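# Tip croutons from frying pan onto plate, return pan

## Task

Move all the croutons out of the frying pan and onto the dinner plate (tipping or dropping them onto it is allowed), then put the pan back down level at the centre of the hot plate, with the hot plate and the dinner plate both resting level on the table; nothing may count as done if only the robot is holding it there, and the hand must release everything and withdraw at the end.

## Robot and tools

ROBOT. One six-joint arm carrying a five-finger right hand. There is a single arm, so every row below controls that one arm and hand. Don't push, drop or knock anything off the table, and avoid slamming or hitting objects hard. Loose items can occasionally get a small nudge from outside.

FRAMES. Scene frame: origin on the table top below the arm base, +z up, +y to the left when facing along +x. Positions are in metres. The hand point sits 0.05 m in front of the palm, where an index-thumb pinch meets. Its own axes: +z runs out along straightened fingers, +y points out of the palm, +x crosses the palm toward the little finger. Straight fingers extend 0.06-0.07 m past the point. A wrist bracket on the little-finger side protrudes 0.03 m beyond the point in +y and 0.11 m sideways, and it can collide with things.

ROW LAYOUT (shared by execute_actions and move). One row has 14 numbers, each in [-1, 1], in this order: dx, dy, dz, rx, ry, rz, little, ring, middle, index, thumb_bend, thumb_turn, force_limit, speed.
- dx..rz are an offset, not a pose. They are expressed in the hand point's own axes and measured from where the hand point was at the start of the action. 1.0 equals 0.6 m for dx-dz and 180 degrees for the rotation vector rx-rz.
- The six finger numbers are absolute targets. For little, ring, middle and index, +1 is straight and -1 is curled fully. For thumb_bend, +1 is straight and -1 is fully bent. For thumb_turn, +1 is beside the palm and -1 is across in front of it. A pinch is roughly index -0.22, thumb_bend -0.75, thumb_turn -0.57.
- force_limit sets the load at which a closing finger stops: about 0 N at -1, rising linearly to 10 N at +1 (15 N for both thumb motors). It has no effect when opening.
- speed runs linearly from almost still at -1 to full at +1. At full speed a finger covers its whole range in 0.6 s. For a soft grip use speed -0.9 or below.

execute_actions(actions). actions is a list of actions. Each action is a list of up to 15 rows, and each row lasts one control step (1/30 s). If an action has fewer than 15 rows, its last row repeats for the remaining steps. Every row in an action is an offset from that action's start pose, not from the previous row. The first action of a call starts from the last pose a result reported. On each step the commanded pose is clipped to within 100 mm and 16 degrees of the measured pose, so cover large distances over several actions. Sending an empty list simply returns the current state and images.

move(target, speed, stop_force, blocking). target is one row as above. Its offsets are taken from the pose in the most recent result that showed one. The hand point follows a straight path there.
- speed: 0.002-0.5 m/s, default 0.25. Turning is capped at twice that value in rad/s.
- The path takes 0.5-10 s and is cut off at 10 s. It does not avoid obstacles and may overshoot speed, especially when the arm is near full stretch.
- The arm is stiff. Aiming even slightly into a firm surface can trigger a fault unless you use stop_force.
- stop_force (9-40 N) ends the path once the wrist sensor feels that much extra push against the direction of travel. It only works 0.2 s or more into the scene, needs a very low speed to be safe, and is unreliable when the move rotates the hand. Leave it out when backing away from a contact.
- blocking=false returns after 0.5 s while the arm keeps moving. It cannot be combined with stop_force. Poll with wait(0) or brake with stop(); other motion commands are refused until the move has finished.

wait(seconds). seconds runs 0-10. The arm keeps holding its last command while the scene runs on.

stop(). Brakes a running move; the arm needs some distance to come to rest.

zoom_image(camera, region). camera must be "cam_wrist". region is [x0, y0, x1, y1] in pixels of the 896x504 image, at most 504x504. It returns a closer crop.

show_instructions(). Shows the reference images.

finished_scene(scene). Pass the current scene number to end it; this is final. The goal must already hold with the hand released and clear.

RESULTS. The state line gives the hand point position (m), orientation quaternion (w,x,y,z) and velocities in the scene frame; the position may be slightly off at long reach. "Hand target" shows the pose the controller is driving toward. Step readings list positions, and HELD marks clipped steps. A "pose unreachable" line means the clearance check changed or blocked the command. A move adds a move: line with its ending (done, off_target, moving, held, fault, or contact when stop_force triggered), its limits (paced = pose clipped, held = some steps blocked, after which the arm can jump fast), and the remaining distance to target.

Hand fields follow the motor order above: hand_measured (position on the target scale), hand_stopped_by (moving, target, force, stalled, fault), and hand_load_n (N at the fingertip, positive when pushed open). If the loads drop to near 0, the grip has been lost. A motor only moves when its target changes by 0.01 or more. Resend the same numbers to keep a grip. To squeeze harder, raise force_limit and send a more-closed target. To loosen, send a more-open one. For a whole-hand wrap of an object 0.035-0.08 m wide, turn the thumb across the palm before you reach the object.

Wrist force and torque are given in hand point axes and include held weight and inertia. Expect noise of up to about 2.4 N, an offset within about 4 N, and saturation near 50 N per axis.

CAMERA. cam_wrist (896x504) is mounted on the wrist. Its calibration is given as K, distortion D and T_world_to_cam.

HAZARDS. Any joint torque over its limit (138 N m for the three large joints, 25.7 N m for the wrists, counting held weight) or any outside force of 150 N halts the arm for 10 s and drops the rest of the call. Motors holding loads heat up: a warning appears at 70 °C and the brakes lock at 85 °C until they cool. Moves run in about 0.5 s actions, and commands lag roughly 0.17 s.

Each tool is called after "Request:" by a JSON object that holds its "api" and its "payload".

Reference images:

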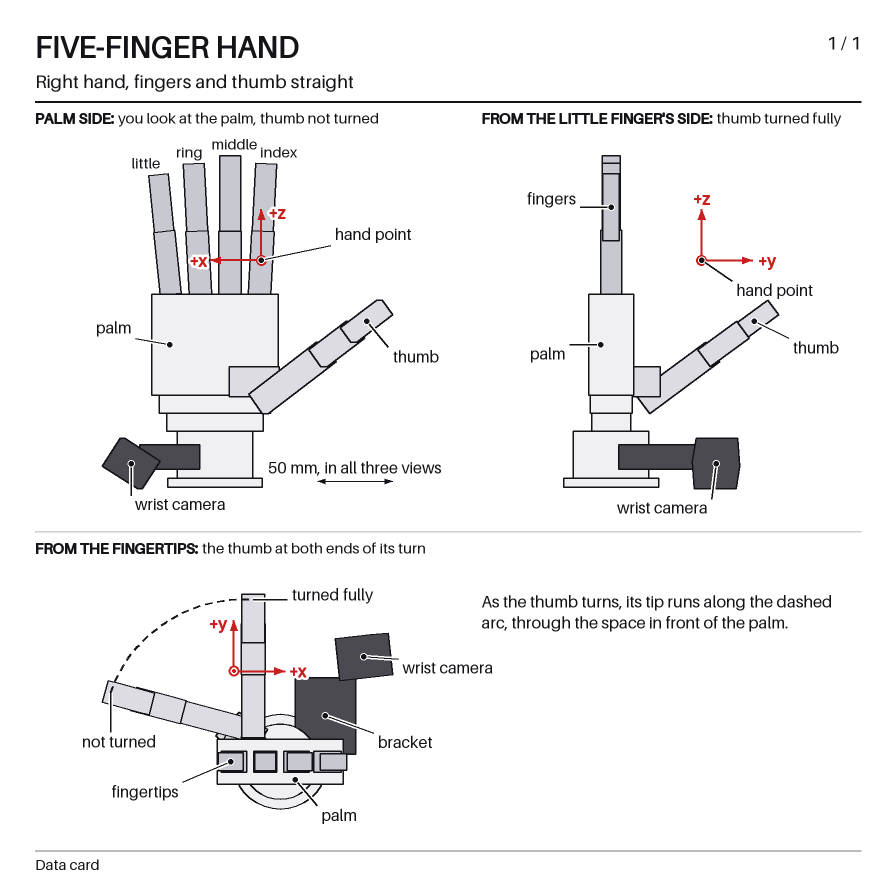

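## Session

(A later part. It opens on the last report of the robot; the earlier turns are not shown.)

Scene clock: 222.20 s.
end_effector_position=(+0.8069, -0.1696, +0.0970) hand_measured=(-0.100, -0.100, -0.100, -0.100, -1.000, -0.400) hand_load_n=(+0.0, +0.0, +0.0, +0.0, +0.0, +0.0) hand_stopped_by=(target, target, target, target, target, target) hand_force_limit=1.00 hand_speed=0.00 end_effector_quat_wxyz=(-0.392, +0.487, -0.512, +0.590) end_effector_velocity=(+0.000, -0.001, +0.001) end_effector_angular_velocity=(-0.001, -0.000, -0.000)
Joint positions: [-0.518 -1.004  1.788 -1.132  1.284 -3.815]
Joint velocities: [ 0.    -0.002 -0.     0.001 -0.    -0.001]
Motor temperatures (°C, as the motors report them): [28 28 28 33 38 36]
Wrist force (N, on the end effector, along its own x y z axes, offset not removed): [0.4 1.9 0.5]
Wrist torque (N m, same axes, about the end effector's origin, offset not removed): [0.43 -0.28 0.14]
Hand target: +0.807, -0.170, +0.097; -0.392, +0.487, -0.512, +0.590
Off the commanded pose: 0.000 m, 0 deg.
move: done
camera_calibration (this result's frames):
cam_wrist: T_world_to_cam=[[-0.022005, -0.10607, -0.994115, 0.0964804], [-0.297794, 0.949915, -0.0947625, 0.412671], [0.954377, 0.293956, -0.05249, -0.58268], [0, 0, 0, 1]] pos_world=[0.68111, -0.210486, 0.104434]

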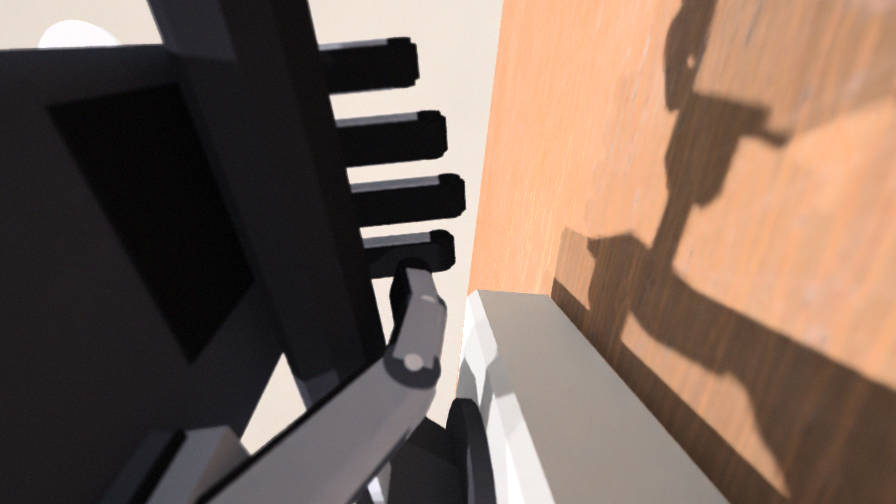

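Request:
{"api": "move", "payload": {"target": [0,0.013,0,0,0,0,-0.1,-0.1,-0.1,-0.1,-1,-0.4,1,0], "speed": 0.02}}

Request:
{"api": "move", "payload": {"target": [0,0,0,0,0,0,-0.1,-0.1,-0.1,-0.1,-1,0.4,1,-0.7]}}

Scene clock: 231.30 s.
end_effector_position=(+0.8066, -0.1709, +0.0894) hand_measured=(-0.100, -0.100, -0.100, -0.100, -1.000, -0.400) hand_load_n=(+0.0, +0.0, +0.0, +0.0, +0.0, +0.0) hand_stopped_by=(target, target, target, target, target, target) hand_force_limit=1.00 hand_speed=0.00 end_effector_quat_wxyz=(-0.392, +0.487, -0.512, +0.590) end_effector_velocity=(-0.000, +0.001, -0.003) end_effector_angular_velocity=(+0.001, +0.001, +0.001)
Joint positions: [-0.527 -0.992  1.784 -1.141  1.276 -3.812]
Joint velocities: [-0.002  0.004 -0.001 -0.001 -0.002  0.   ]
Motor temperatures (°C, as the motors report them): [28 28 28 33 38 36]
Wrist force (N, on the end effector, along its own x y z axes, offset not removed): [2.5 -1.5 1.2]
Wrist torque (N m, same axes, about the end effector's origin, offset not removed): [0.10 -0.38 0.17]
Hand target: +0.807, -0.171, +0.089; -0.392, +0.487, -0.512, +0.590
Off the commanded pose: 0.000 m, 0 deg.
move: done
camera_calibration (this result's frames):
cam_wrist: T_world_to_cam=[[-0.022, -0.106061, -0.994116, 0.0888006], [-0.297792, 0.949917, -0.0947552, 0.413125], [0.954377, 0.293955, -0.0524822, -0.582447], [0, 0, 0, 1]] pos_world=[0.680853, -0.211803, 0.0968557]

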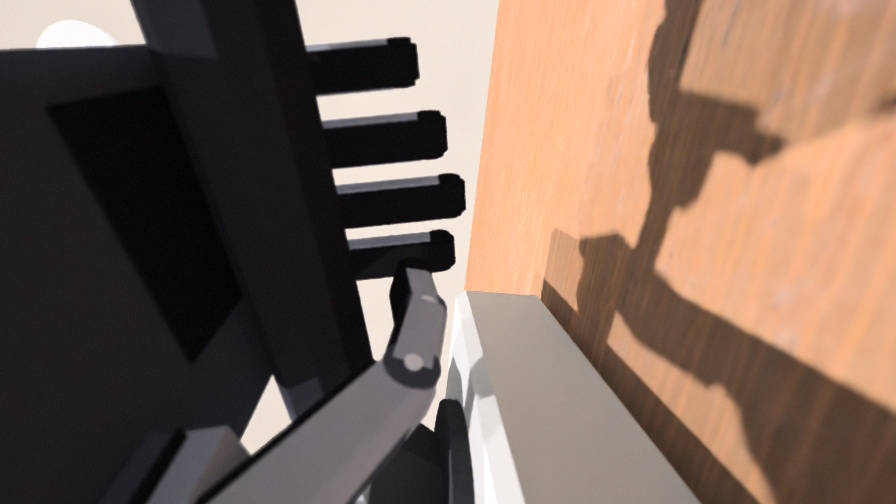

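Scene clock: 233.43 s.
end_effector_position=(+0.8066, -0.1709, +0.0894) hand_measured=(-0.100, -0.100, -0.100, -0.100, -0.996, +0.398) hand_load_n=(+0.0, +0.0, +0.0, +0.0, +5.5, -10.0) hand_stopped_by=(target, target, target, target, target, target) hand_force_limit=1.00 hand_speed=-0.70 end_effector_quat_wxyz=(-0.392, +0.487, -0.512, +0.590) end_effector_velocity=(-0.000, +0.001, -0.001) end_effector_angular_velocity=(+0.000, +0.001, +0.001)
Joint positions: [-0.527 -0.992  1.784 -1.141  1.276 -3.812]
Joint velocities: [ 0.     0.001  0.     0.     0.    -0.001]
Motor temperatures (°C, as the motors report them): [28 28 28 33 38 36]
Wrist force (N, on the end effector, along its own x y z axes, offset not removed): [1.3 5.8 -3.5]
Wrist torque (N m, same axes, about the end effector's origin, offset not removed): [0.43 -0.23 -0.47]
Hand target: +0.807, -0.171, +0.089; -0.392, +0.487, -0.512, +0.590
Off the commanded pose: 0.000 m, 0 deg.
move: done
camera_calibration (this result's frames):
cam_wrist: T_world_to_cam=[[-0.0220804, -0.106033, -0.994117, 0.0888349], [-0.297719, 0.949944, -0.094709, 0.413106], [0.954398, 0.293876, -0.0525433, -0.582452], [0, 0, 0, 1]] pos_world=[0.680842, -0.211839, 0.0968332]

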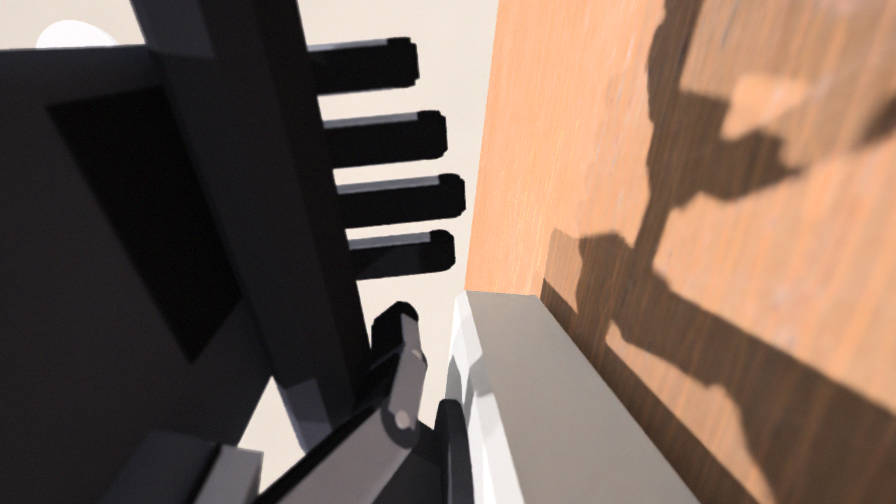

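The thumb now clamps it. Closing fingers.

Request:
{"api": "move", "payload": {"target": [0,0,0,0,0,0,-1,-1,-1,-1,-1,0.4,1,-0.7]}}

Scene clock: 238.53 s.
end_effector_position=(+0.8066, -0.1709, +0.0894) hand_measured=(-1.000, -1.000, -0.998, -0.978, -0.994, +0.398) hand_load_n=(+0.0, +0.0, +4.0, +8.0, +10.0, -13.5) hand_stopped_by=(target, target, target, force, target, target) hand_force_limit=1.00 hand_speed=-0.70 end_effector_quat_wxyz=(-0.392, +0.487, -0.512, +0.590) end_effector_velocity=(+0.001, -0.001, +0.001) end_effector_angular_velocity=(-0.002, -0.001, +0.000)
Joint positions: [-0.527 -0.992  1.784 -1.141  1.276 -3.812]
Joint velocities: [ 0.    -0.001 -0.001  0.001 -0.001 -0.002]
Motor temperatures (°C, as the motors report them): [28 28 28 33 38 36]
Wrist force (N, on the end effector, along its own x y z axes, offset not removed): [-1.6 4.4 0.4]
Wrist torque (N m, same axes, about the end effector's origin, offset not removed): [-0.03 -0.24 -0.76]
Hand target: +0.807, -0.171, +0.089; -0.392, +0.487, -0.512, +0.590
Off the commanded pose: 0.000 m, 0 deg.
move: done
camera_calibration (this result's frames):
cam_wrist: T_world_to_cam=[[-0.0221049, -0.106023, -0.994118, 0.0888657], [-0.297716, 0.949947, -0.0946919, 0.413074], [0.954399, 0.293871, -0.052563, -0.582454], [0, 0, 0, 1]] pos_world=[0.680836, -0.21181, 0.0968422]

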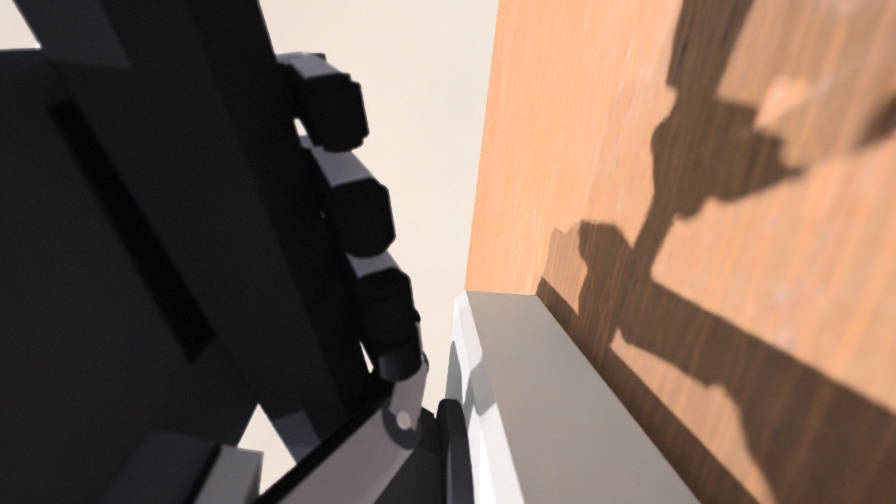

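Request:
{"api": "move", "payload": {"target": [0.017,-0.1,0,0,0,0,-1,-1,-1,-1,-1,0.4,1,-0.7], "speed": 0.05}}

Scene clock: 247.07 s.
end_effector_position=(+0.8064, -0.1704, +0.1502) hand_measured=(-1.000, -1.000, -0.998, -0.978, -0.994, +0.398) hand_load_n=(+0.0, +0.0, +4.0, +8.0, +10.0, -13.5) hand_stopped_by=(target, target, target, force, target, target) hand_force_limit=1.00 hand_speed=-0.70 end_effector_quat_wxyz=(-0.392, +0.487, -0.512, +0.590) end_effector_velocity=(+0.000, -0.000, +0.001) end_effector_angular_velocity=(+0.000, +0.000, -0.000)
Joint positions: [-0.473 -1.101  1.81  -1.053  1.327 -3.831]
Joint velocities: [ 0.001 -0.002 -0.     0.003  0.001 -0.   ]
Motor temperatures (°C, as the motors report them): [28 28 28 33 38 36]
Wrist force (N, on the end effector, along its own x y z axes, offset not removed): [-1.1 3.1 -0.2]
Wrist torque (N m, same axes, about the end effector's origin, offset not removed): [-0.04 -0.10 -0.75]
Hand target: +0.806, -0.170, +0.150; -0.392, +0.487, -0.512, +0.590
Off the commanded pose: 0.000 m, 0 deg.
move: done
camera_calibration (this result's frames):
cam_wrist: T_world_to_cam=[[-0.0221324, -0.106084, -0.994111, 0.149293], [-0.297754, 0.94993, -0.0947402, 0.418321], [0.954386, 0.293904, -0.0526111, -0.579157], [0, 0, 0, 1]] pos_world=[0.680601, -0.211322, 0.157576]

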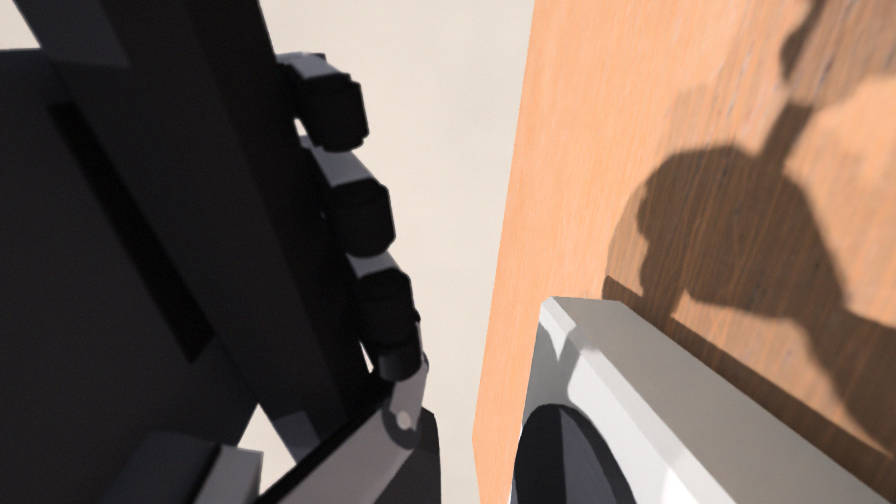

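Request:
{"api": "move", "payload": {"target": [-0.007,-0.07,-0.583,0,0,-0.083,-1,-1,-1,-1,-1,0.4,1,-0.7], "speed": 0.13}}

Scene clock: 262.37 s.
end_effector_position=(+0.4742, -0.0823, +0.1886) hand_measured=(-1.000, -1.000, -0.998, -0.978, -0.994, +0.398) hand_load_n=(+0.0, +0.0, +3.0, +6.5, +10.0, -14.0) hand_stopped_by=(target, target, target, force, target, target) hand_force_limit=1.00 hand_speed=-0.70 end_effector_quat_wxyz=(-0.312, +0.550, -0.446, +0.633) end_effector_velocity=(+0.000, -0.000, -0.000) end_effector_angular_velocity=(+0.000, +0.001, -0.000)
Joint positions: [-0.68  -1.385  2.818 -1.798  1.134 -4.013]
Joint velocities: [-0.    -0.    -0.002  0.002  0.001 -0.   ]
Motor temperatures (°C, as the motors report them): [28 28 28 33 38 36]
Wrist force (N, on the end effector, along its own x y z axes, offset not removed): [-2.8 1.1 2.3]
Wrist torque (N m, same axes, about the end effector's origin, offset not removed): [-0.56 0.08 -0.79]
Hand target: +0.474, -0.082, +0.189; -0.312, +0.550, -0.446, +0.633
Off the commanded pose: 0.007 m, 0 deg.
move: held; limits=held; held on 6 of 91 steps, including the last
pose unreachable: on one or more control steps of this call, first in action 0 (counted from 0), an arm could not follow its commanded pose, so it was not sent that pose on those steps. On the call's last step it was still not sent that pose. It may still have moved: this result reports where it is.
cause: the commanded pose would bring two parts of the arm too close to each other (joints 3 (elbow) and 4 (wrist 1) lie between them).
camera_calibration (this result's frames):
cam_wrist: T_world_to_cam=[[-0.0821249, -0.34751, -0.934073, 0.186788], [-0.310382, 0.899546, -0.307376, 0.281352], [0.947058, 0.264677, -0.181736, -0.260584], [0, 0, 0, 1]] pos_world=[0.349454, -0.119208, 0.213597]

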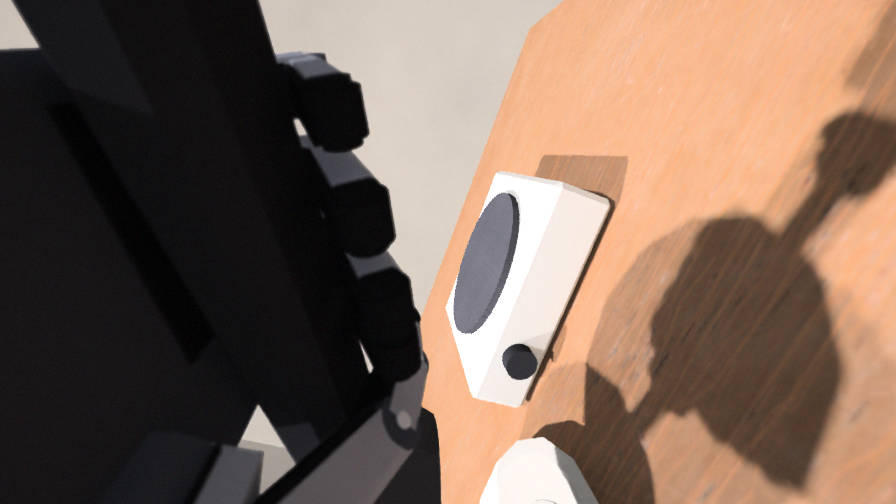

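Request:
{"api": "move", "payload": {"target": [-0.017,-0.042,0.012,0,0,-0.139,-1,-1,-1,-1,-1,0.4,1,-0.7], "speed": 0.12}}

Scene clock: 276.67 s.
end_effector_position=(+0.4856, -0.0648, +0.2071) hand_measured=(-1.000, -1.000, -0.998, -0.978, -0.994, +0.398) hand_load_n=(+0.0, +0.0, +3.0, +6.5, +10.0, -14.0) hand_stopped_by=(target, target, target, force, target, target) hand_force_limit=1.00 hand_speed=-0.70 end_effector_quat_wxyz=(-0.168, +0.633, -0.316, +0.686) end_effector_velocity=(+0.000, +0.000, +0.000) end_effector_angular_velocity=(-0.007, +0.003, -0.003)
Joint positions: [-0.415 -1.278  2.736 -1.793  1.384 -4.545]
Joint velocities: [ 0.01   0.004 -0.004  0.     0.013 -0.011]
Motor temperatures (°C, as the motors report them): [28 28 28 33 38 36]
Wrist force (N, on the end effector, along its own x y z axes, offset not removed): [-7.7 5.6 4.7]
Wrist torque (N m, same axes, about the end effector's origin, offset not removed): [0.22 0.44 -0.43]
Hand target: +0.486, -0.065, +0.207; -0.168, +0.633, -0.316, +0.686
Off the commanded pose: 0.000 m, 0 deg.
move: done
camera_calibration (this result's frames):
cam_wrist: T_world_to_cam=[[-0.161409, -0.700054, -0.695609, 0.177336], [-0.3573, 0.698487, -0.620043, 0.349266], [0.919937, 0.148461, -0.362871, -0.229451], [0, 0, 0, 1]] pos_world=[0.364497, -0.0857486, 0.256655]

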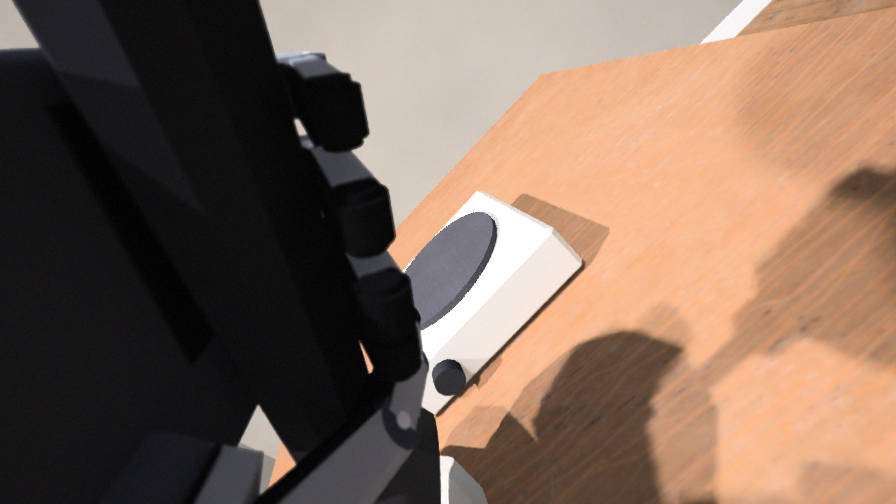

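Request:
{"api": "move", "payload": {"target": [0.001,-0.132,0,0,0,-0.111,-1,-1,-1,-1,-1,0.4,1,-0.7], "speed": 0.07}}

Request:
{"api": "move", "payload": {"target": [0.012,-0.145,0,0,0,-0.111,-1,-1,-1,-1,-1,0.4,1,-0.7], "speed": 0.04}}

Scene clock: 290.70 s.
end_effector_position=(+0.4989, -0.0066, +0.2586) hand_measured=(-1.000, -1.000, -0.998, -0.978, -0.994, +0.398) hand_load_n=(+0.0, +0.0, +3.0, +6.5, +10.0, -13.5) hand_stopped_by=(target, target, target, force, target, target) hand_force_limit=1.00 hand_speed=-0.70 end_effector_quat_wxyz=(-0.047, +0.679, -0.202, +0.705) end_effector_velocity=(+0.000, +0.002, +0.001) end_effector_angular_velocity=(-0.006, +0.002, +0.001)
Joint positions: [-0.028 -1.178  2.595 -1.751  1.749 -5.02 ]
Joint velocities: [ 0.007  0.003 -0.004  0.002  0.007 -0.009]
Motor temperatures (°C, as the motors report them): [28 28 28 33 38 36]
Wrist force (N, on the end effector, along its own x y z axes, offset not removed): [-4.6 -2.1 0.8]
Wrist torque (N m, same axes, about the end effector's origin, offset not removed): [-0.47 -0.09 -0.50]
Hand target: +0.499, -0.007, +0.259; -0.046, +0.679, -0.202, +0.705
Off the commanded pose: 0.000 m, 0 deg.
move: done
camera_calibration (this result's frames):
cam_wrist: T_world_to_cam=[[-0.203504, -0.889892, -0.408264, 0.201492], [-0.412768, 0.456101, -0.788413, 0.414891], [0.887811, 0.0080734, -0.460137, -0.191416], [0, 0, 0, 1]] pos_world=[0.3822, -0.00838032, 0.321289]

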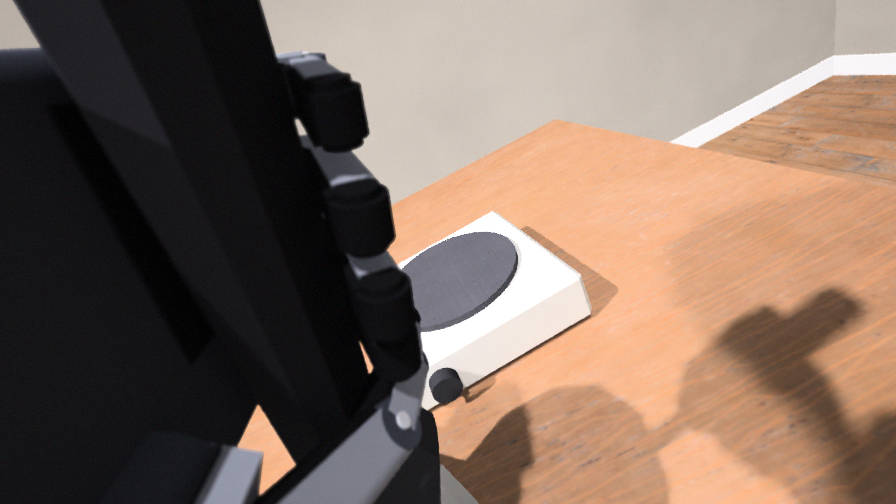

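Scene clock: 295.33 s.
end_effector_position=(+0.5165, +0.0702, +0.2955) hand_measured=(-1.000, -1.000, -0.998, -0.978, -0.994, +0.398) hand_load_n=(+0.0, +0.0, +4.0, +6.5, +10.0, -12.5) hand_stopped_by=(target, target, target, force, target, target) hand_force_limit=1.00 hand_speed=-0.70 end_effector_quat_wxyz=(+0.076, +0.703, -0.081, +0.702) end_effector_velocity=(+0.000, +0.002, +0.000) end_effector_angular_velocity=(-0.006, +0.003, -0.000)
Joint positions: [ 0.241 -0.991  2.4   -1.773  2.002 -5.464]
Joint velocities: [ 0.004  0.004 -0.004 -0.     0.004 -0.008]
Motor temperatures (°C, as the motors report them): [28 28 28 33 38 36]
Wrist force (N, on the end effector, along its own x y z axes, offset not removed): [-8.4 -0.9 5.4]
Wrist torque (N m, same axes, about the end effector's origin, offset not removed): [-0.34 0.24 -0.15]
Hand target: +0.517, +0.070, +0.296; +0.076, +0.703, -0.081, +0.702
Off the commanded pose: 0.000 m, 0 deg.
move: done
camera_calibration (this result's frames):
cam_wrist: T_world_to_cam=[[-0.221338, -0.972543, -0.0719033, 0.204143], [-0.477165, 0.172309, -0.861756, 0.491104], [0.850484, -0.156429, -0.502201, -0.147452], [0, 0, 0, 1]] pos_world=[0.404928, 0.0908507, 0.363839]

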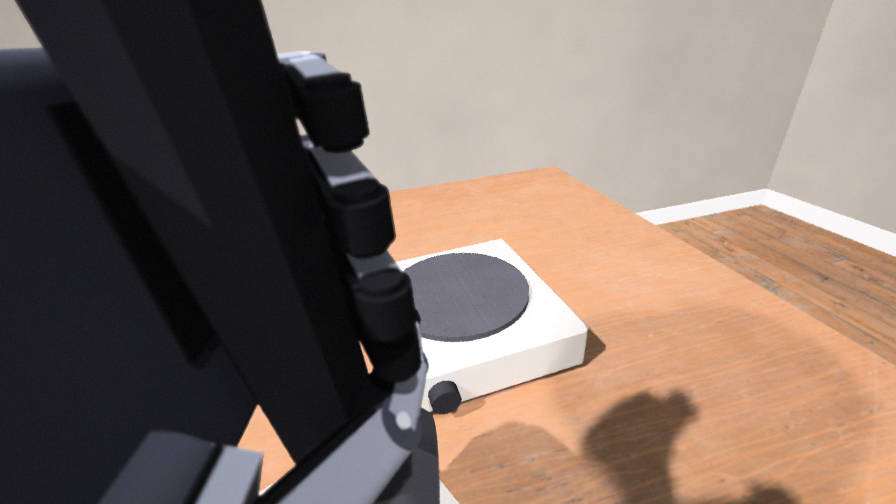

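Request:
{"api": "move", "payload": {"target": [0.025,-0.155,0,0,0,-0.122,-1,-1,-1,-1,-1,0.4,1,-0.7], "speed": 0.04}}

Request:
{"api": "move", "payload": {"target": [0.09,0.02,0,0,0,-0.03,-1,-1,-1,-1,-1,0.4,1,-0.7], "speed": 0.07}}

Scene clock: 306.53 s.
end_effector_position=(+0.5372, +0.1606, +0.3111) hand_measured=(-1.000, -1.000, -0.998, -0.978, -0.994, +0.398) hand_load_n=(+0.0, +0.0, +5.0, +6.5, +9.5, -11.5) hand_stopped_by=(target, target, target, force, target, target) hand_force_limit=1.00 hand_speed=-0.70 end_effector_quat_wxyz=(+0.208, +0.706, +0.054, +0.675) end_effector_velocity=(+0.000, +0.001, +0.000) end_effector_angular_velocity=(-0.006, +0.001, -0.001)
Joint positions: [ 0.393 -0.763  2.171 -1.802  2.143 -5.911]
Joint velocities: [ 0.002  0.004 -0.004 -0.001  0.003 -0.008]
Motor temperatures (°C, as the motors report them): [28 28 28 33 38 36]
Wrist force (N, on the end effector, along its own x y z axes, offset not removed): [-6.3 -1.9 -2.7]
Wrist torque (N m, same axes, about the end effector's origin, offset not removed): [0.19 0.36 0.04]
Hand target: +0.537, +0.161, +0.311; +0.209, +0.706, +0.055, +0.675
Off the commanded pose: 0.000 m, 0 deg.
move: done
camera_calibration (this result's frames):
cam_wrist: T_world_to_cam=[[-0.210505, -0.928456, 0.306033, 0.167276], [-0.549247, -0.146643, -0.822692, 0.576695], [0.808712, -0.341269, -0.479083, -0.0981454], [0, 0, 0, 1]] pos_world=[0.431332, 0.206383, 0.376231]

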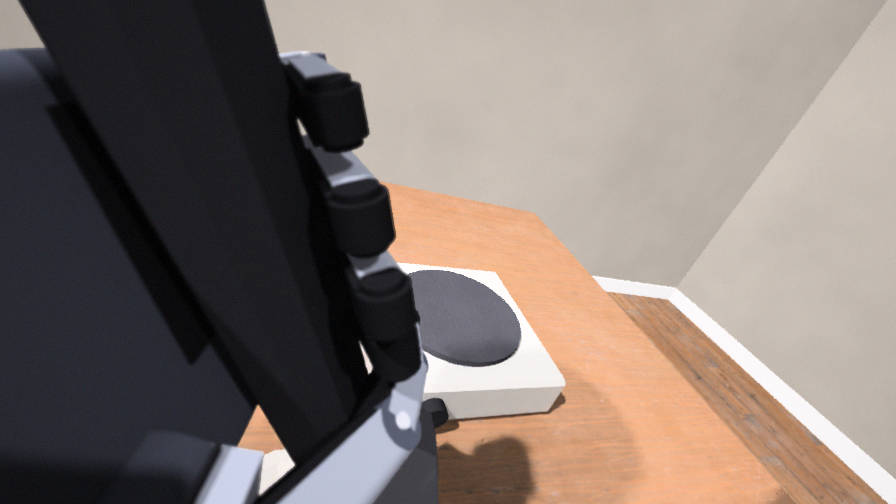

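Scene clock: 307.70 s.
end_effector_position=(+0.5392, +0.1691, +0.3656) hand_measured=(-1.000, -1.000, -0.998, -0.978, -0.994, +0.398) hand_load_n=(+0.0, +0.5, +5.0, +6.5, +9.5, -11.5) hand_stopped_by=(target, target, target, force, target, target) hand_force_limit=1.00 hand_speed=-0.70 end_effector_quat_wxyz=(+0.240, +0.702, +0.088, +0.664) end_effector_velocity=(-0.000, +0.000, +0.001) end_effector_angular_velocity=(-0.002, +0.002, -0.001)
Joint positions: [ 0.474 -0.838  2.132 -1.711  2.218 -6.045]
Joint velocities: [ 0.002 -0.001 -0.001  0.002  0.003 -0.004]
Motor temperatures (°C, as the motors report them): [28 28 28 33 38 36]
Wrist force (N, on the end effector, along its own x y z axes, offset not removed): [-3.8 -5.6 -2.1]
Wrist torque (N m, same axes, about the end effector's origin, offset not removed): [-0.28 -0.20 0.11]
Hand target: +0.539, +0.169, +0.366; +0.240, +0.702, +0.088, +0.664
Off the commanded pose: 0.000 m, 0 deg.
move: done
camera_calibration (this result's frames):
cam_wrist: T_world_to_cam=[[-0.203057, -0.896309, 0.394205, 0.117151], [-0.565974, -0.221087, -0.794226, 0.635023], [0.799025, -0.384383, -0.462394, -0.0643228], [0, 0, 0, 1]] pos_world=[0.434591, 0.220674, 0.428428]

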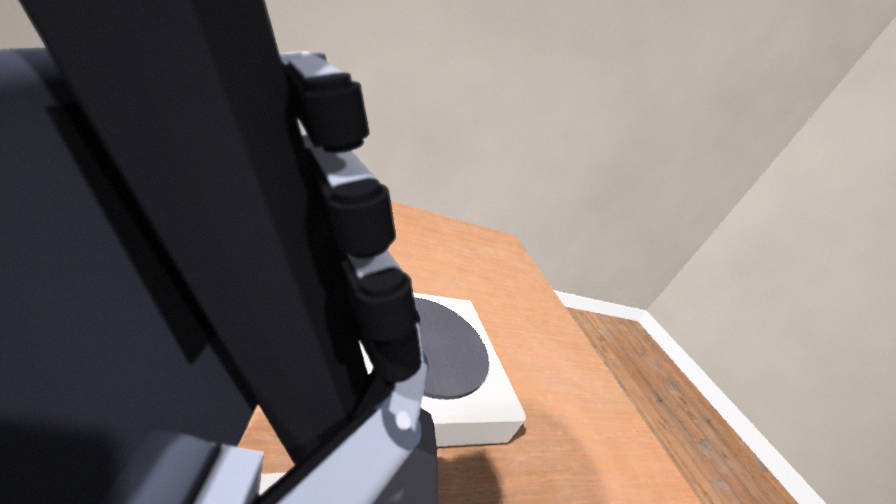

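Request:
{"api": "move", "payload": {"target": [-0.398,0.303,0.488,0,0,0.585,-1,-1,-1,-1,-1,0.4,1,-0.7], "speed": 0.3}}

Request:
{"api": "move", "payload": {"target": [-0.04,0.19,0,0,0,0,-1,-1,-1,-1,-1,0.4,1,-0.7], "speed": 0.15}}

Scene clock: 320.47 s.
end_effector_position=(+0.7644, -0.1587, +0.2352) hand_measured=(-1.000, -1.000, -0.998, -0.978, -0.994, +0.398) hand_load_n=(+0.0, +0.0, +3.5, +6.5, +9.0, -14.5) hand_stopped_by=(target, target, target, force, target, target) hand_force_limit=1.00 hand_speed=-0.70 end_effector_quat_wxyz=(-0.383, +0.495, -0.506, +0.594) end_effector_velocity=(+0.001, -0.001, +0.000) end_effector_angular_velocity=(+0.005, -0.002, +0.000)
Joint positions: [-0.397 -1.302  1.941 -0.973  1.4   -3.886]
Joint velocities: [-0.003  0.    -0.003  0.002 -0.003  0.006]
Motor temperatures (°C, as the motors report them): [28 28 28 33 38 36]
Wrist force (N, on the end effector, along its own x y z axes, offset not removed): [4.9 4.4 -1.9]
Wrist torque (N m, same axes, about the end effector's origin, offset not removed): [0.26 -1.07 -0.33]
Hand target: +0.764, -0.159, +0.235; -0.383, +0.495, -0.506, +0.594
Off the commanded pose: 0.001 m, 0 deg.
move: done
camera_calibration (this result's frames):
cam_wrist: T_world_to_cam=[[-0.0332779, -0.13299, -0.990559, 0.237595], [-0.299883, 0.94677, -0.117037, 0.409089], [0.953396, 0.293157, -0.0713879, -0.533037], [0, 0, 0, 1]] pos_world=[0.63878, -0.199452, 0.245178]

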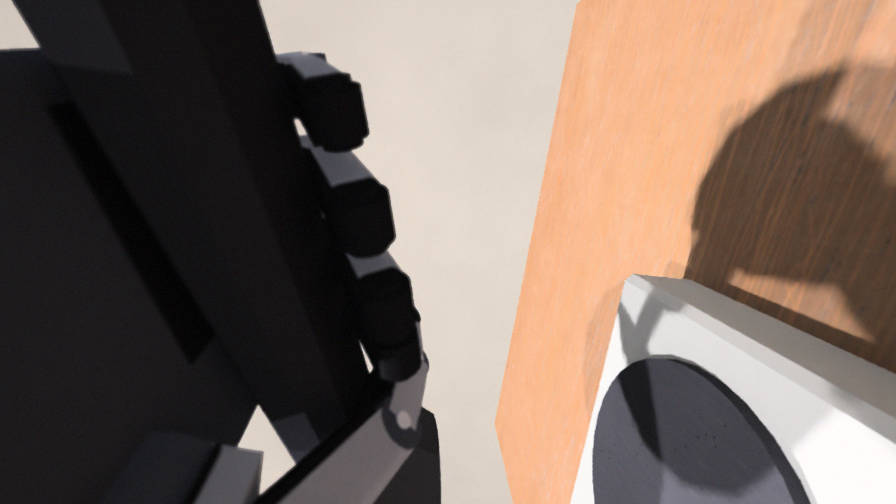

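Scene clock: 321.73 s.
end_effector_position=(+0.7645, -0.1583, +0.1189) hand_measured=(-1.000, -1.000, -0.998, -0.978, -0.994, +0.398) hand_load_n=(+0.0, +0.0, +3.5, +6.5, +9.0, -14.5) hand_stopped_by=(target, target, target, force, target, target) hand_force_limit=1.00 hand_speed=-0.70 end_effector_quat_wxyz=(-0.383, +0.495, -0.506, +0.594) end_effector_velocity=(-0.000, +0.001, -0.001) end_effector_angular_velocity=(+0.001, +0.000, +0.001)
Joint positions: [-0.515 -1.091  1.933 -1.185  1.288 -3.846]
Joint velocities: [-0.001  0.002 -0.    -0.001 -0.001  0.001]
Motor temperatures (°C, as the motors report them): [28 28 28 33 38 36]
Wrist force (N, on the end effector, along its own x y z axes, offset not removed): [1.3 5.8 1.9]
Wrist torque (N m, same axes, about the end effector's origin, offset not removed): [0.22 -0.62 -0.75]
Hand target: +0.765, -0.158, +0.119; -0.383, +0.495, -0.506, +0.594
Off the commanded pose: 0.000 m, 0 deg.
move: done
camera_calibration (this result's frames):
cam_wrist: T_world_to_cam=[[-0.0332218, -0.132854, -0.990579, 0.122449], [-0.299804, 0.946808, -0.116929, 0.395098], [0.953422, 0.293095, -0.0712848, -0.541608], [0, 0, 0, 1]] pos_world=[0.638901, -0.199071, 0.128885]

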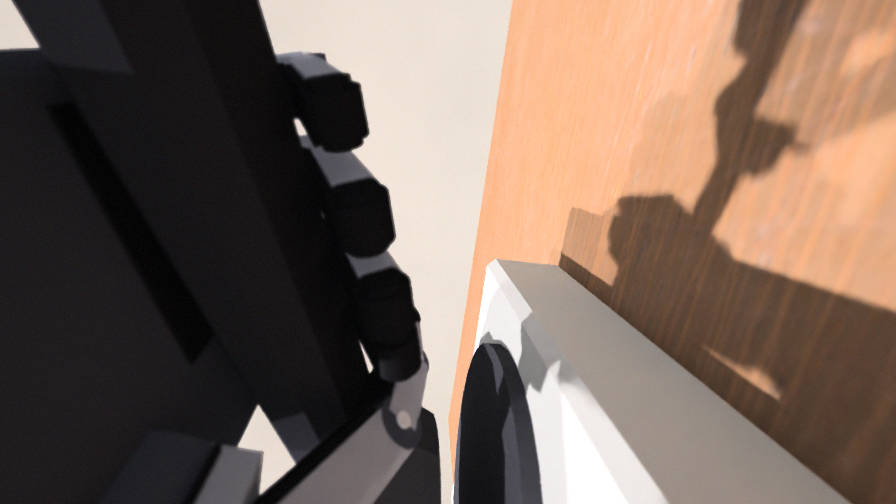

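Request:
{"api": "move", "payload": {"target": [-0.008,0.04,0.028,0,0,0,-1,-1,-1,-1,-1,0.4,1,-0.7], "speed": 0.025}}

Scene clock: 330.87 s.
end_effector_position=(+0.7809, -0.1622, +0.0946) hand_measured=(-1.000, -1.000, -0.998, -0.978, -0.994, +0.398) hand_load_n=(+0.0, +0.0, +3.5, +6.5, +9.0, -14.5) hand_stopped_by=(target, target, target, force, target, target) hand_force_limit=1.00 hand_speed=-0.70 end_effector_quat_wxyz=(-0.383, +0.495, -0.506, +0.594) end_effector_velocity=(+0.001, -0.000, -0.001) end_effector_angular_velocity=(-0.000, +0.000, -0.001)
Joint positions: [-0.528 -1.027  1.869 -1.187  1.276 -3.841]
Joint velocities: [-0.     0.003 -0.003 -0.     0.001  0.   ]
Motor temperatures (°C, as the motors report them): [28 28 28 33 38 36]
Wrist force (N, on the end effector, along its own x y z axes, offset not removed): [0.3 8.5 2.8]
Wrist torque (N m, same axes, about the end effector's origin, offset not removed): [0.53 -0.48 -0.54]
Hand target: +0.781, -0.162, +0.094; -0.383, +0.495, -0.506, +0.594
Off the commanded pose: 0.000 m, 0 deg.
move: done
camera_calibration (this result's frames):
cam_wrist: T_world_to_cam=[[-0.03313, -0.132894, -0.990576, 0.0982649], [-0.299731, 0.946822, -0.117, 0.400794], [0.953448, 0.29303, -0.0712007, -0.557799], [0, 0, 0, 1]] pos_world=[0.655218, -0.20297, 0.104516]

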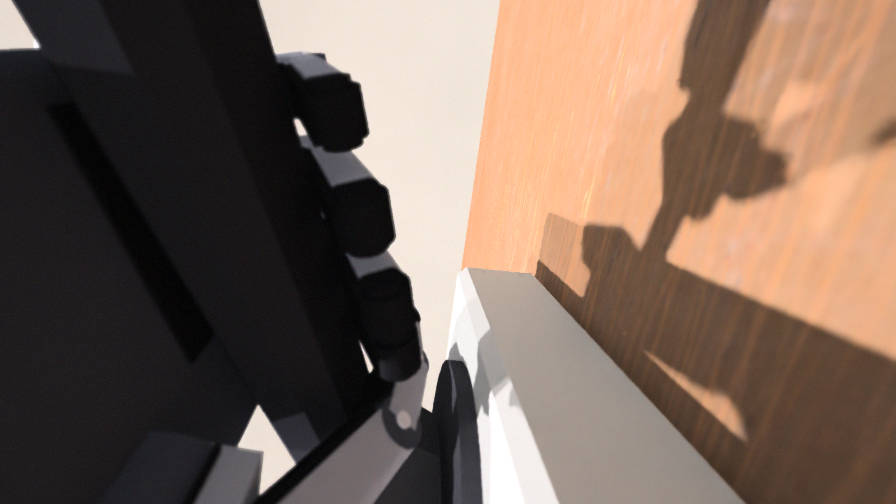

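Request:
{"api": "move", "payload": {"target": [0,0.004,0.012,0,0,0,-1,-1,-1,-1,-1,0.4,1,-0.7], "speed": 0.02}}

Request:
{"api": "execute_actions", "payload": {"actions": [[[0,0,0,0,0,0,1,1,1,1,-1,0.4,1,0.2]],[[0,0,0,0,0,0,1,1,1,1,-1,0.4,1,0.2]],[[0,0,0,0,0,0,1,1,1,1,-1,-1,1,-0.7]],[[0,0,0,0,0,0,1,1,1,1,-1,-1,1,0.2]],[[0,-0.01,0,0,0,0,1,1,1,1,0.5,-1,1,0.5]],[[0,-0.01,-0.04,0,0,0,1,1,1,1,0.5,-1,1,0.5]],[[0,-0.01,-0.06,0,0,0,1,1,1,1,0.5,-1,1,0.5]]]}}

Scene clock: 342.10 s.
end_effector_position=(+0.7877, -0.1643, +0.0923) hand_measured=(-1.000, -1.000, -0.998, -0.978, -0.994, +0.398) hand_load_n=(+0.0, +0.0, +3.5, +6.5, +9.0, -14.5) hand_stopped_by=(target, target, target, force, target, target) hand_force_limit=1.00 hand_speed=-0.70 end_effector_quat_wxyz=(-0.383, +0.495, -0.506, +0.594) end_effector_velocity=(+0.001, +0.001, -0.001) end_effector_angular_velocity=(+0.000, +0.001, +0.002)
Joint positions: [-0.527 -1.016  1.846 -1.174  1.277 -3.842]
Joint velocities: [ 0.     0.003 -0.004  0.002 -0.001 -0.001]
Motor temperatures (°C, as the motors report them): [28 28 28 33 38 36]
Wrist force (N, on the end effector, along its own x y z axes, offset not removed): [-2.3 4.0 1.4]
Wrist torque (N m, same axes, about the end effector's origin, offset not removed): [-0.29 -0.02 -0.83]
Hand target: +0.788, -0.164, +0.092; -0.383, +0.495, -0.506, +0.594
Off the commanded pose: 0.000 m, 0 deg.
move: done
camera_calibration (this result's frames):
cam_wrist: T_world_to_cam=[[-0.0331387, -0.132898, -0.990576, 0.095914], [-0.299718, 0.946826, -0.117001, 0.404509], [0.953452, 0.293016, -0.0712084, -0.563875], [0, 0, 0, 1]] pos_world=[0.662045, -0.205028, 0.102185]

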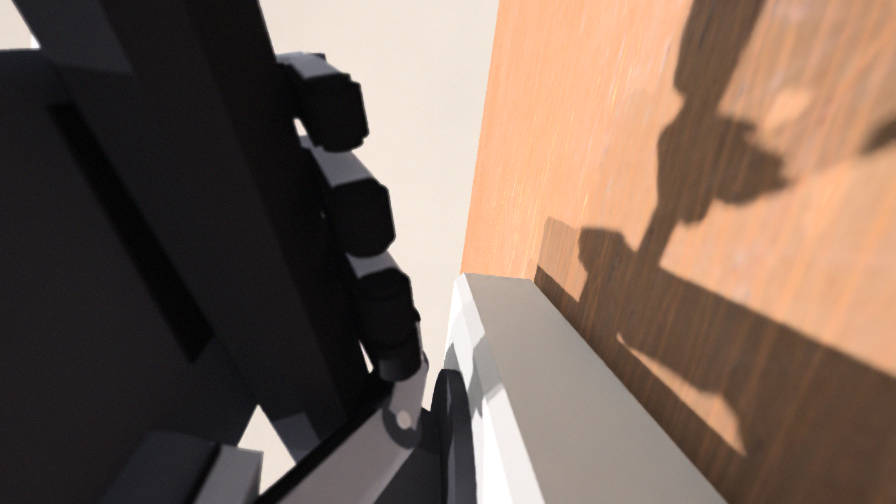

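Scene clock: 345.60 s.
end_effector_position=(+0.7303, -0.1474, +0.1098) hand_measured=(+1.000, +1.000, +1.000, +1.000, +0.500, -1.000) hand_load_n=(+0.0, +0.0, +0.0, +0.0, +0.0, +0.0) hand_stopped_by=(target, target, target, target, target, target) hand_force_limit=1.00 hand_speed=0.50 end_effector_quat_wxyz=(-0.383, +0.495, -0.506, +0.594) end_effector_velocity=(-0.003, +0.001, -0.000) end_effector_angular_velocity=(+0.000, +0.000, +0.000)
Joint positions: [-0.541 -1.103  2.036 -1.279  1.265 -3.837]
Joint velocities: [-0.002 -0.002  0.009 -0.007 -0.002  0.001]
Motor temperatures (°C, as the motors report them): [28 28 28 33 38 36]
Wrist force (N, on the end effector, along its own x y z axes, offset not removed): [-3.0 -1.6 -0.8]
Wrist torque (N m, same axes, about the end effector's origin, offset not removed): [-0.18 0.36 -0.19]
Hand target: +0.730, -0.147, +0.110; -0.383, +0.495, -0.506, +0.594
Off the commanded pose: 0.000 m, 0 deg.
Step readings (end_effector_position; steps 1 to 15: 1st action; 16 to 30: 2nd action; 31 to 45: 3rd action; 46 to 60: 4th action; 61 to 75: 5th action; 76 to 90: 6th action; 91 to 105: 7th action):
0: (+0.7877, -0.1643, +0.0923)
1: (+0.7877, -0.1643, +0.0922)
2: (+0.7877, -0.1643, +0.0922)
4: (+0.7877, -0.1643, +0.0922)
8: (+0.7877, -0.1643, +0.0922)
15: (+0.7877, -0.1643, +0.0922)
16: (+0.7877, -0.1643, +0.0922)
17: (+0.7877, -0.1643, +0.0922)
19: (+0.7877, -0.1643, +0.0922)
23: (+0.7877, -0.1643, +0.0922)
30: (+0.7877, -0.1643, +0.0922)
31: (+0.7877, -0.1643, +0.0922)
32: (+0.7877, -0.1643, +0.0922)
34: (+0.7877, -0.1643, +0.0922)
38: (+0.7877, -0.1643, +0.0922)
45: (+0.7877, -0.1642, +0.0923)
46: (+0.7877, -0.1642, +0.0923)
47: (+0.7877, -0.1642, +0.0923)
49: (+0.7877, -0.1642, +0.0923)
53: (+0.7877, -0.1642, +0.0923)
60: (+0.7877, -0.1642, +0.0923)
61: (+0.7877, -0.1642, +0.0923)
62: (+0.7878, -0.1641, +0.0931)
64: (+0.7880, -0.1636, +0.0958)
68: (+0.7880, -0.1631, +0.0977)
75: (+0.7880, -0.1631, +0.0981)
76: (+0.7880, -0.1631, +0.0981)
77: (+0.7870, -0.1636, +0.0993)
79: (+0.7771, -0.1605, +0.1020)
83: (+0.7673, -0.1570, +0.1036)
90: (+0.7650, -0.1565, +0.1040)
91: (+0.7649, -0.1565, +0.1040)
92: (+0.7640, -0.1577, +0.1053)
94: (+0.7505, -0.1546, +0.1084)
98: (+0.7344, -0.1484, +0.1093)
105: end_effector_position above
camera_calibration (this result's frames):
cam_wrist: T_world_to_cam=[[-0.0331215, -0.132893, -0.990577, 0.113658], [-0.299756, 0.946815, -0.116999, 0.373452], [0.953441, 0.293056, -0.0711955, -0.512869], [0, 0, 0, 1]] pos_world=[0.604699, -0.188187, 0.119766]

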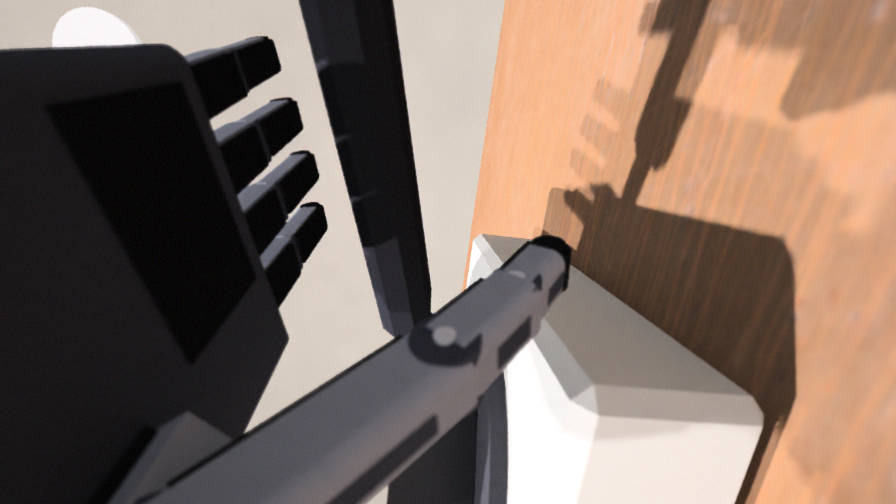

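Request:
{"api": "move", "payload": {"target": [0,-0.15,-0.04,0,0,0,1,1,1,1,1,-1,1,0.5]}}

Request:
{"api": "move", "payload": {"target": [-0.05,-0.35,0,-0.42,0,0,1,1,1,1,1,1,1,0.5], "speed": 0.35}}

Scene clock: 351.50 s.
end_effector_position=(+0.7109, -0.1243, +0.1978) hand_measured=(+1.000, +1.000, +1.000, +1.000, +1.000, -1.000) hand_load_n=(+0.0, +0.0, +0.0, +0.0, +0.0, +0.0) hand_stopped_by=(target, target, target, target, target, target) hand_force_limit=1.00 hand_speed=0.50 end_effector_quat_wxyz=(-0.383, +0.495, -0.506, +0.594) end_effector_velocity=(-0.000, -0.000, +0.001) end_effector_angular_velocity=(-0.002, +0.000, +0.000)
Joint positions: [-0.424 -1.282  2.121 -1.175  1.375 -3.878]
Joint velocities: [ 0.001 -0.003  0.001  0.002  0.001 -0.002]
Motor temperatures (°C, as the motors report them): [28 28 28 33 38 36]
Wrist force (N, on the end effector, along its own x y z axes, offset not removed): [0.3 -4.1 -1.5]
Wrist torque (N m, same axes, about the end effector's origin, offset not removed): [-0.39 -0.03 -0.15]
Hand target: +0.711, -0.124, +0.198; -0.383, +0.495, -0.506, +0.594
Off the commanded pose: 0.000 m, 0 deg.
move: done
camera_calibration (this result's frames):
cam_wrist: T_world_to_cam=[[-0.0331762, -0.13303, -0.990557, 0.20321], [-0.29984, 0.946774, -0.117108, 0.356125], [0.953413, 0.293123, -0.0712982, -0.494819], [0, 0, 0, 1]] pos_world=[0.585289, -0.165095, 0.207716]

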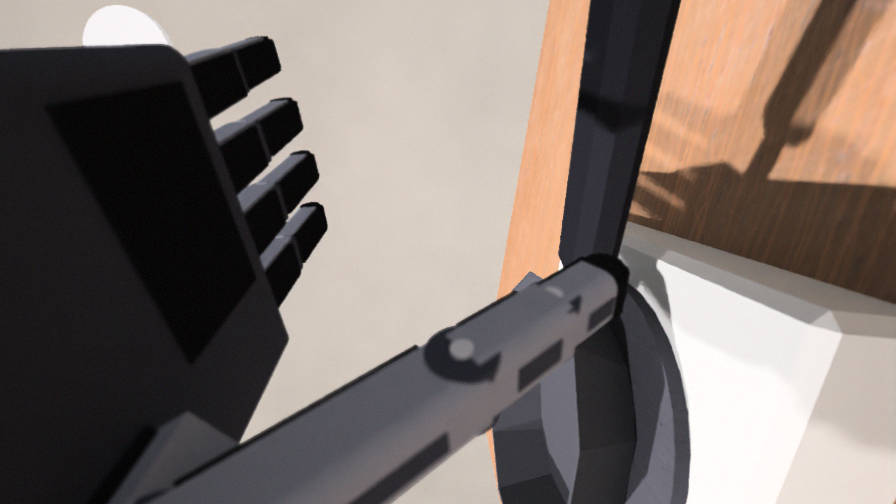

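Scene clock: 353.73 s.
end_effector_position=(+0.7227, -0.0548, +0.3864) hand_measured=(+1.000, +1.000, +1.000, +1.000, +1.000, +1.000) hand_load_n=(+0.0, +0.0, +0.0, +0.0, +0.0, +0.0) hand_stopped_by=(target, target, target, target, target, target) hand_force_limit=1.00 hand_speed=0.50 end_effector_quat_wxyz=(+0.067, -0.622, +0.744, -0.236) end_effector_velocity=(-0.001, +0.001, -0.001) end_effector_angular_velocity=(-0.000, +0.002, +0.002)
Joint positions: [ 0.148 -0.72   0.462  1.16   2.534 -3.194]
Joint velocities: [ 0.    -0.     0.002  0.    -0.    -0.   ]
Motor temperatures (°C, as the motors report them): [28 28 28 33 38 36]
Wrist force (N, on the end effector, along its own x y z axes, offset not removed): [-0.9 -2.6 -1.0]
Wrist torque (N m, same axes, about the end effector's origin, offset not removed): [-0.18 0.20 -0.13]
Hand target: +0.723, -0.055, +0.386; +0.066, -0.622, +0.744, -0.236
Off the commanded pose: 0.012 m, 12 deg.
move: held; limits=held; held on 6 of 67 steps, including the last
pose unreachable: on one or more control steps of this call, first in action 0 (counted from 0), an arm could not follow its commanded pose, so it was not sent that pose on those steps. On the call's last step it was still not sent that pose. It may still have moved: this result reports where it is.
cause: the commanded pose would bring two parts of the arm too close to each other (joints 4 (wrist 1) to 6 (wrist 3) lie between them).
camera_calibration (this result's frames):
cam_wrist: T_world_to_cam=[[-0.877422, 0.177878, -0.445521, 0.816327], [0.0422692, 0.953769, 0.297553, -0.0911508], [0.477853, 0.242248, -0.844377, 0.126672], [0, 0, 0, 1]] pos_world=[0.659586, -0.0889557, 0.497773]

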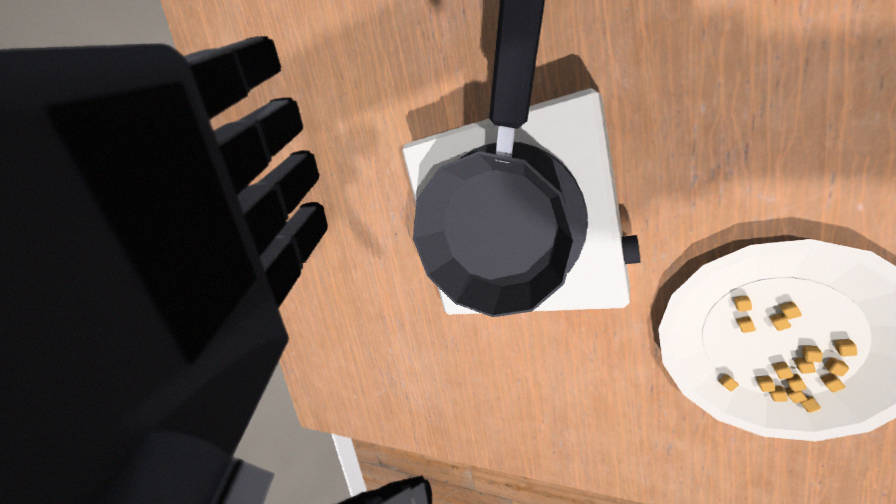

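Request:
{"api": "zoom_image", "payload": {"camera": "cam_wrist", "region": [390,80,650,330]}}

Region (390, 80, 650, 330) of cam_wrist's 896x504 image, scaled by 1.938, with more detail than that image has; it fills the top 485 rows of this view, and the rest is white.

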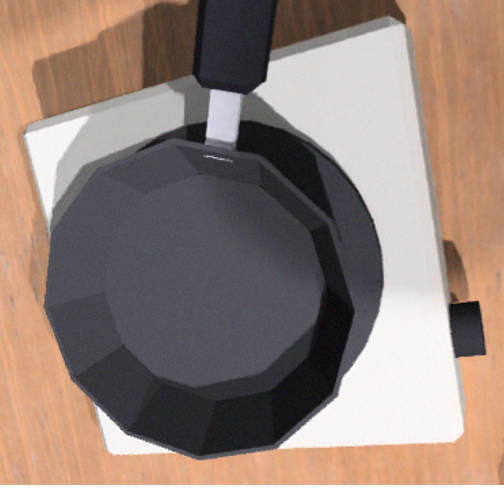

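Request:
{"api": "finished_scene", "payload": {"scene": 1}}

The scene is finished: the task was done.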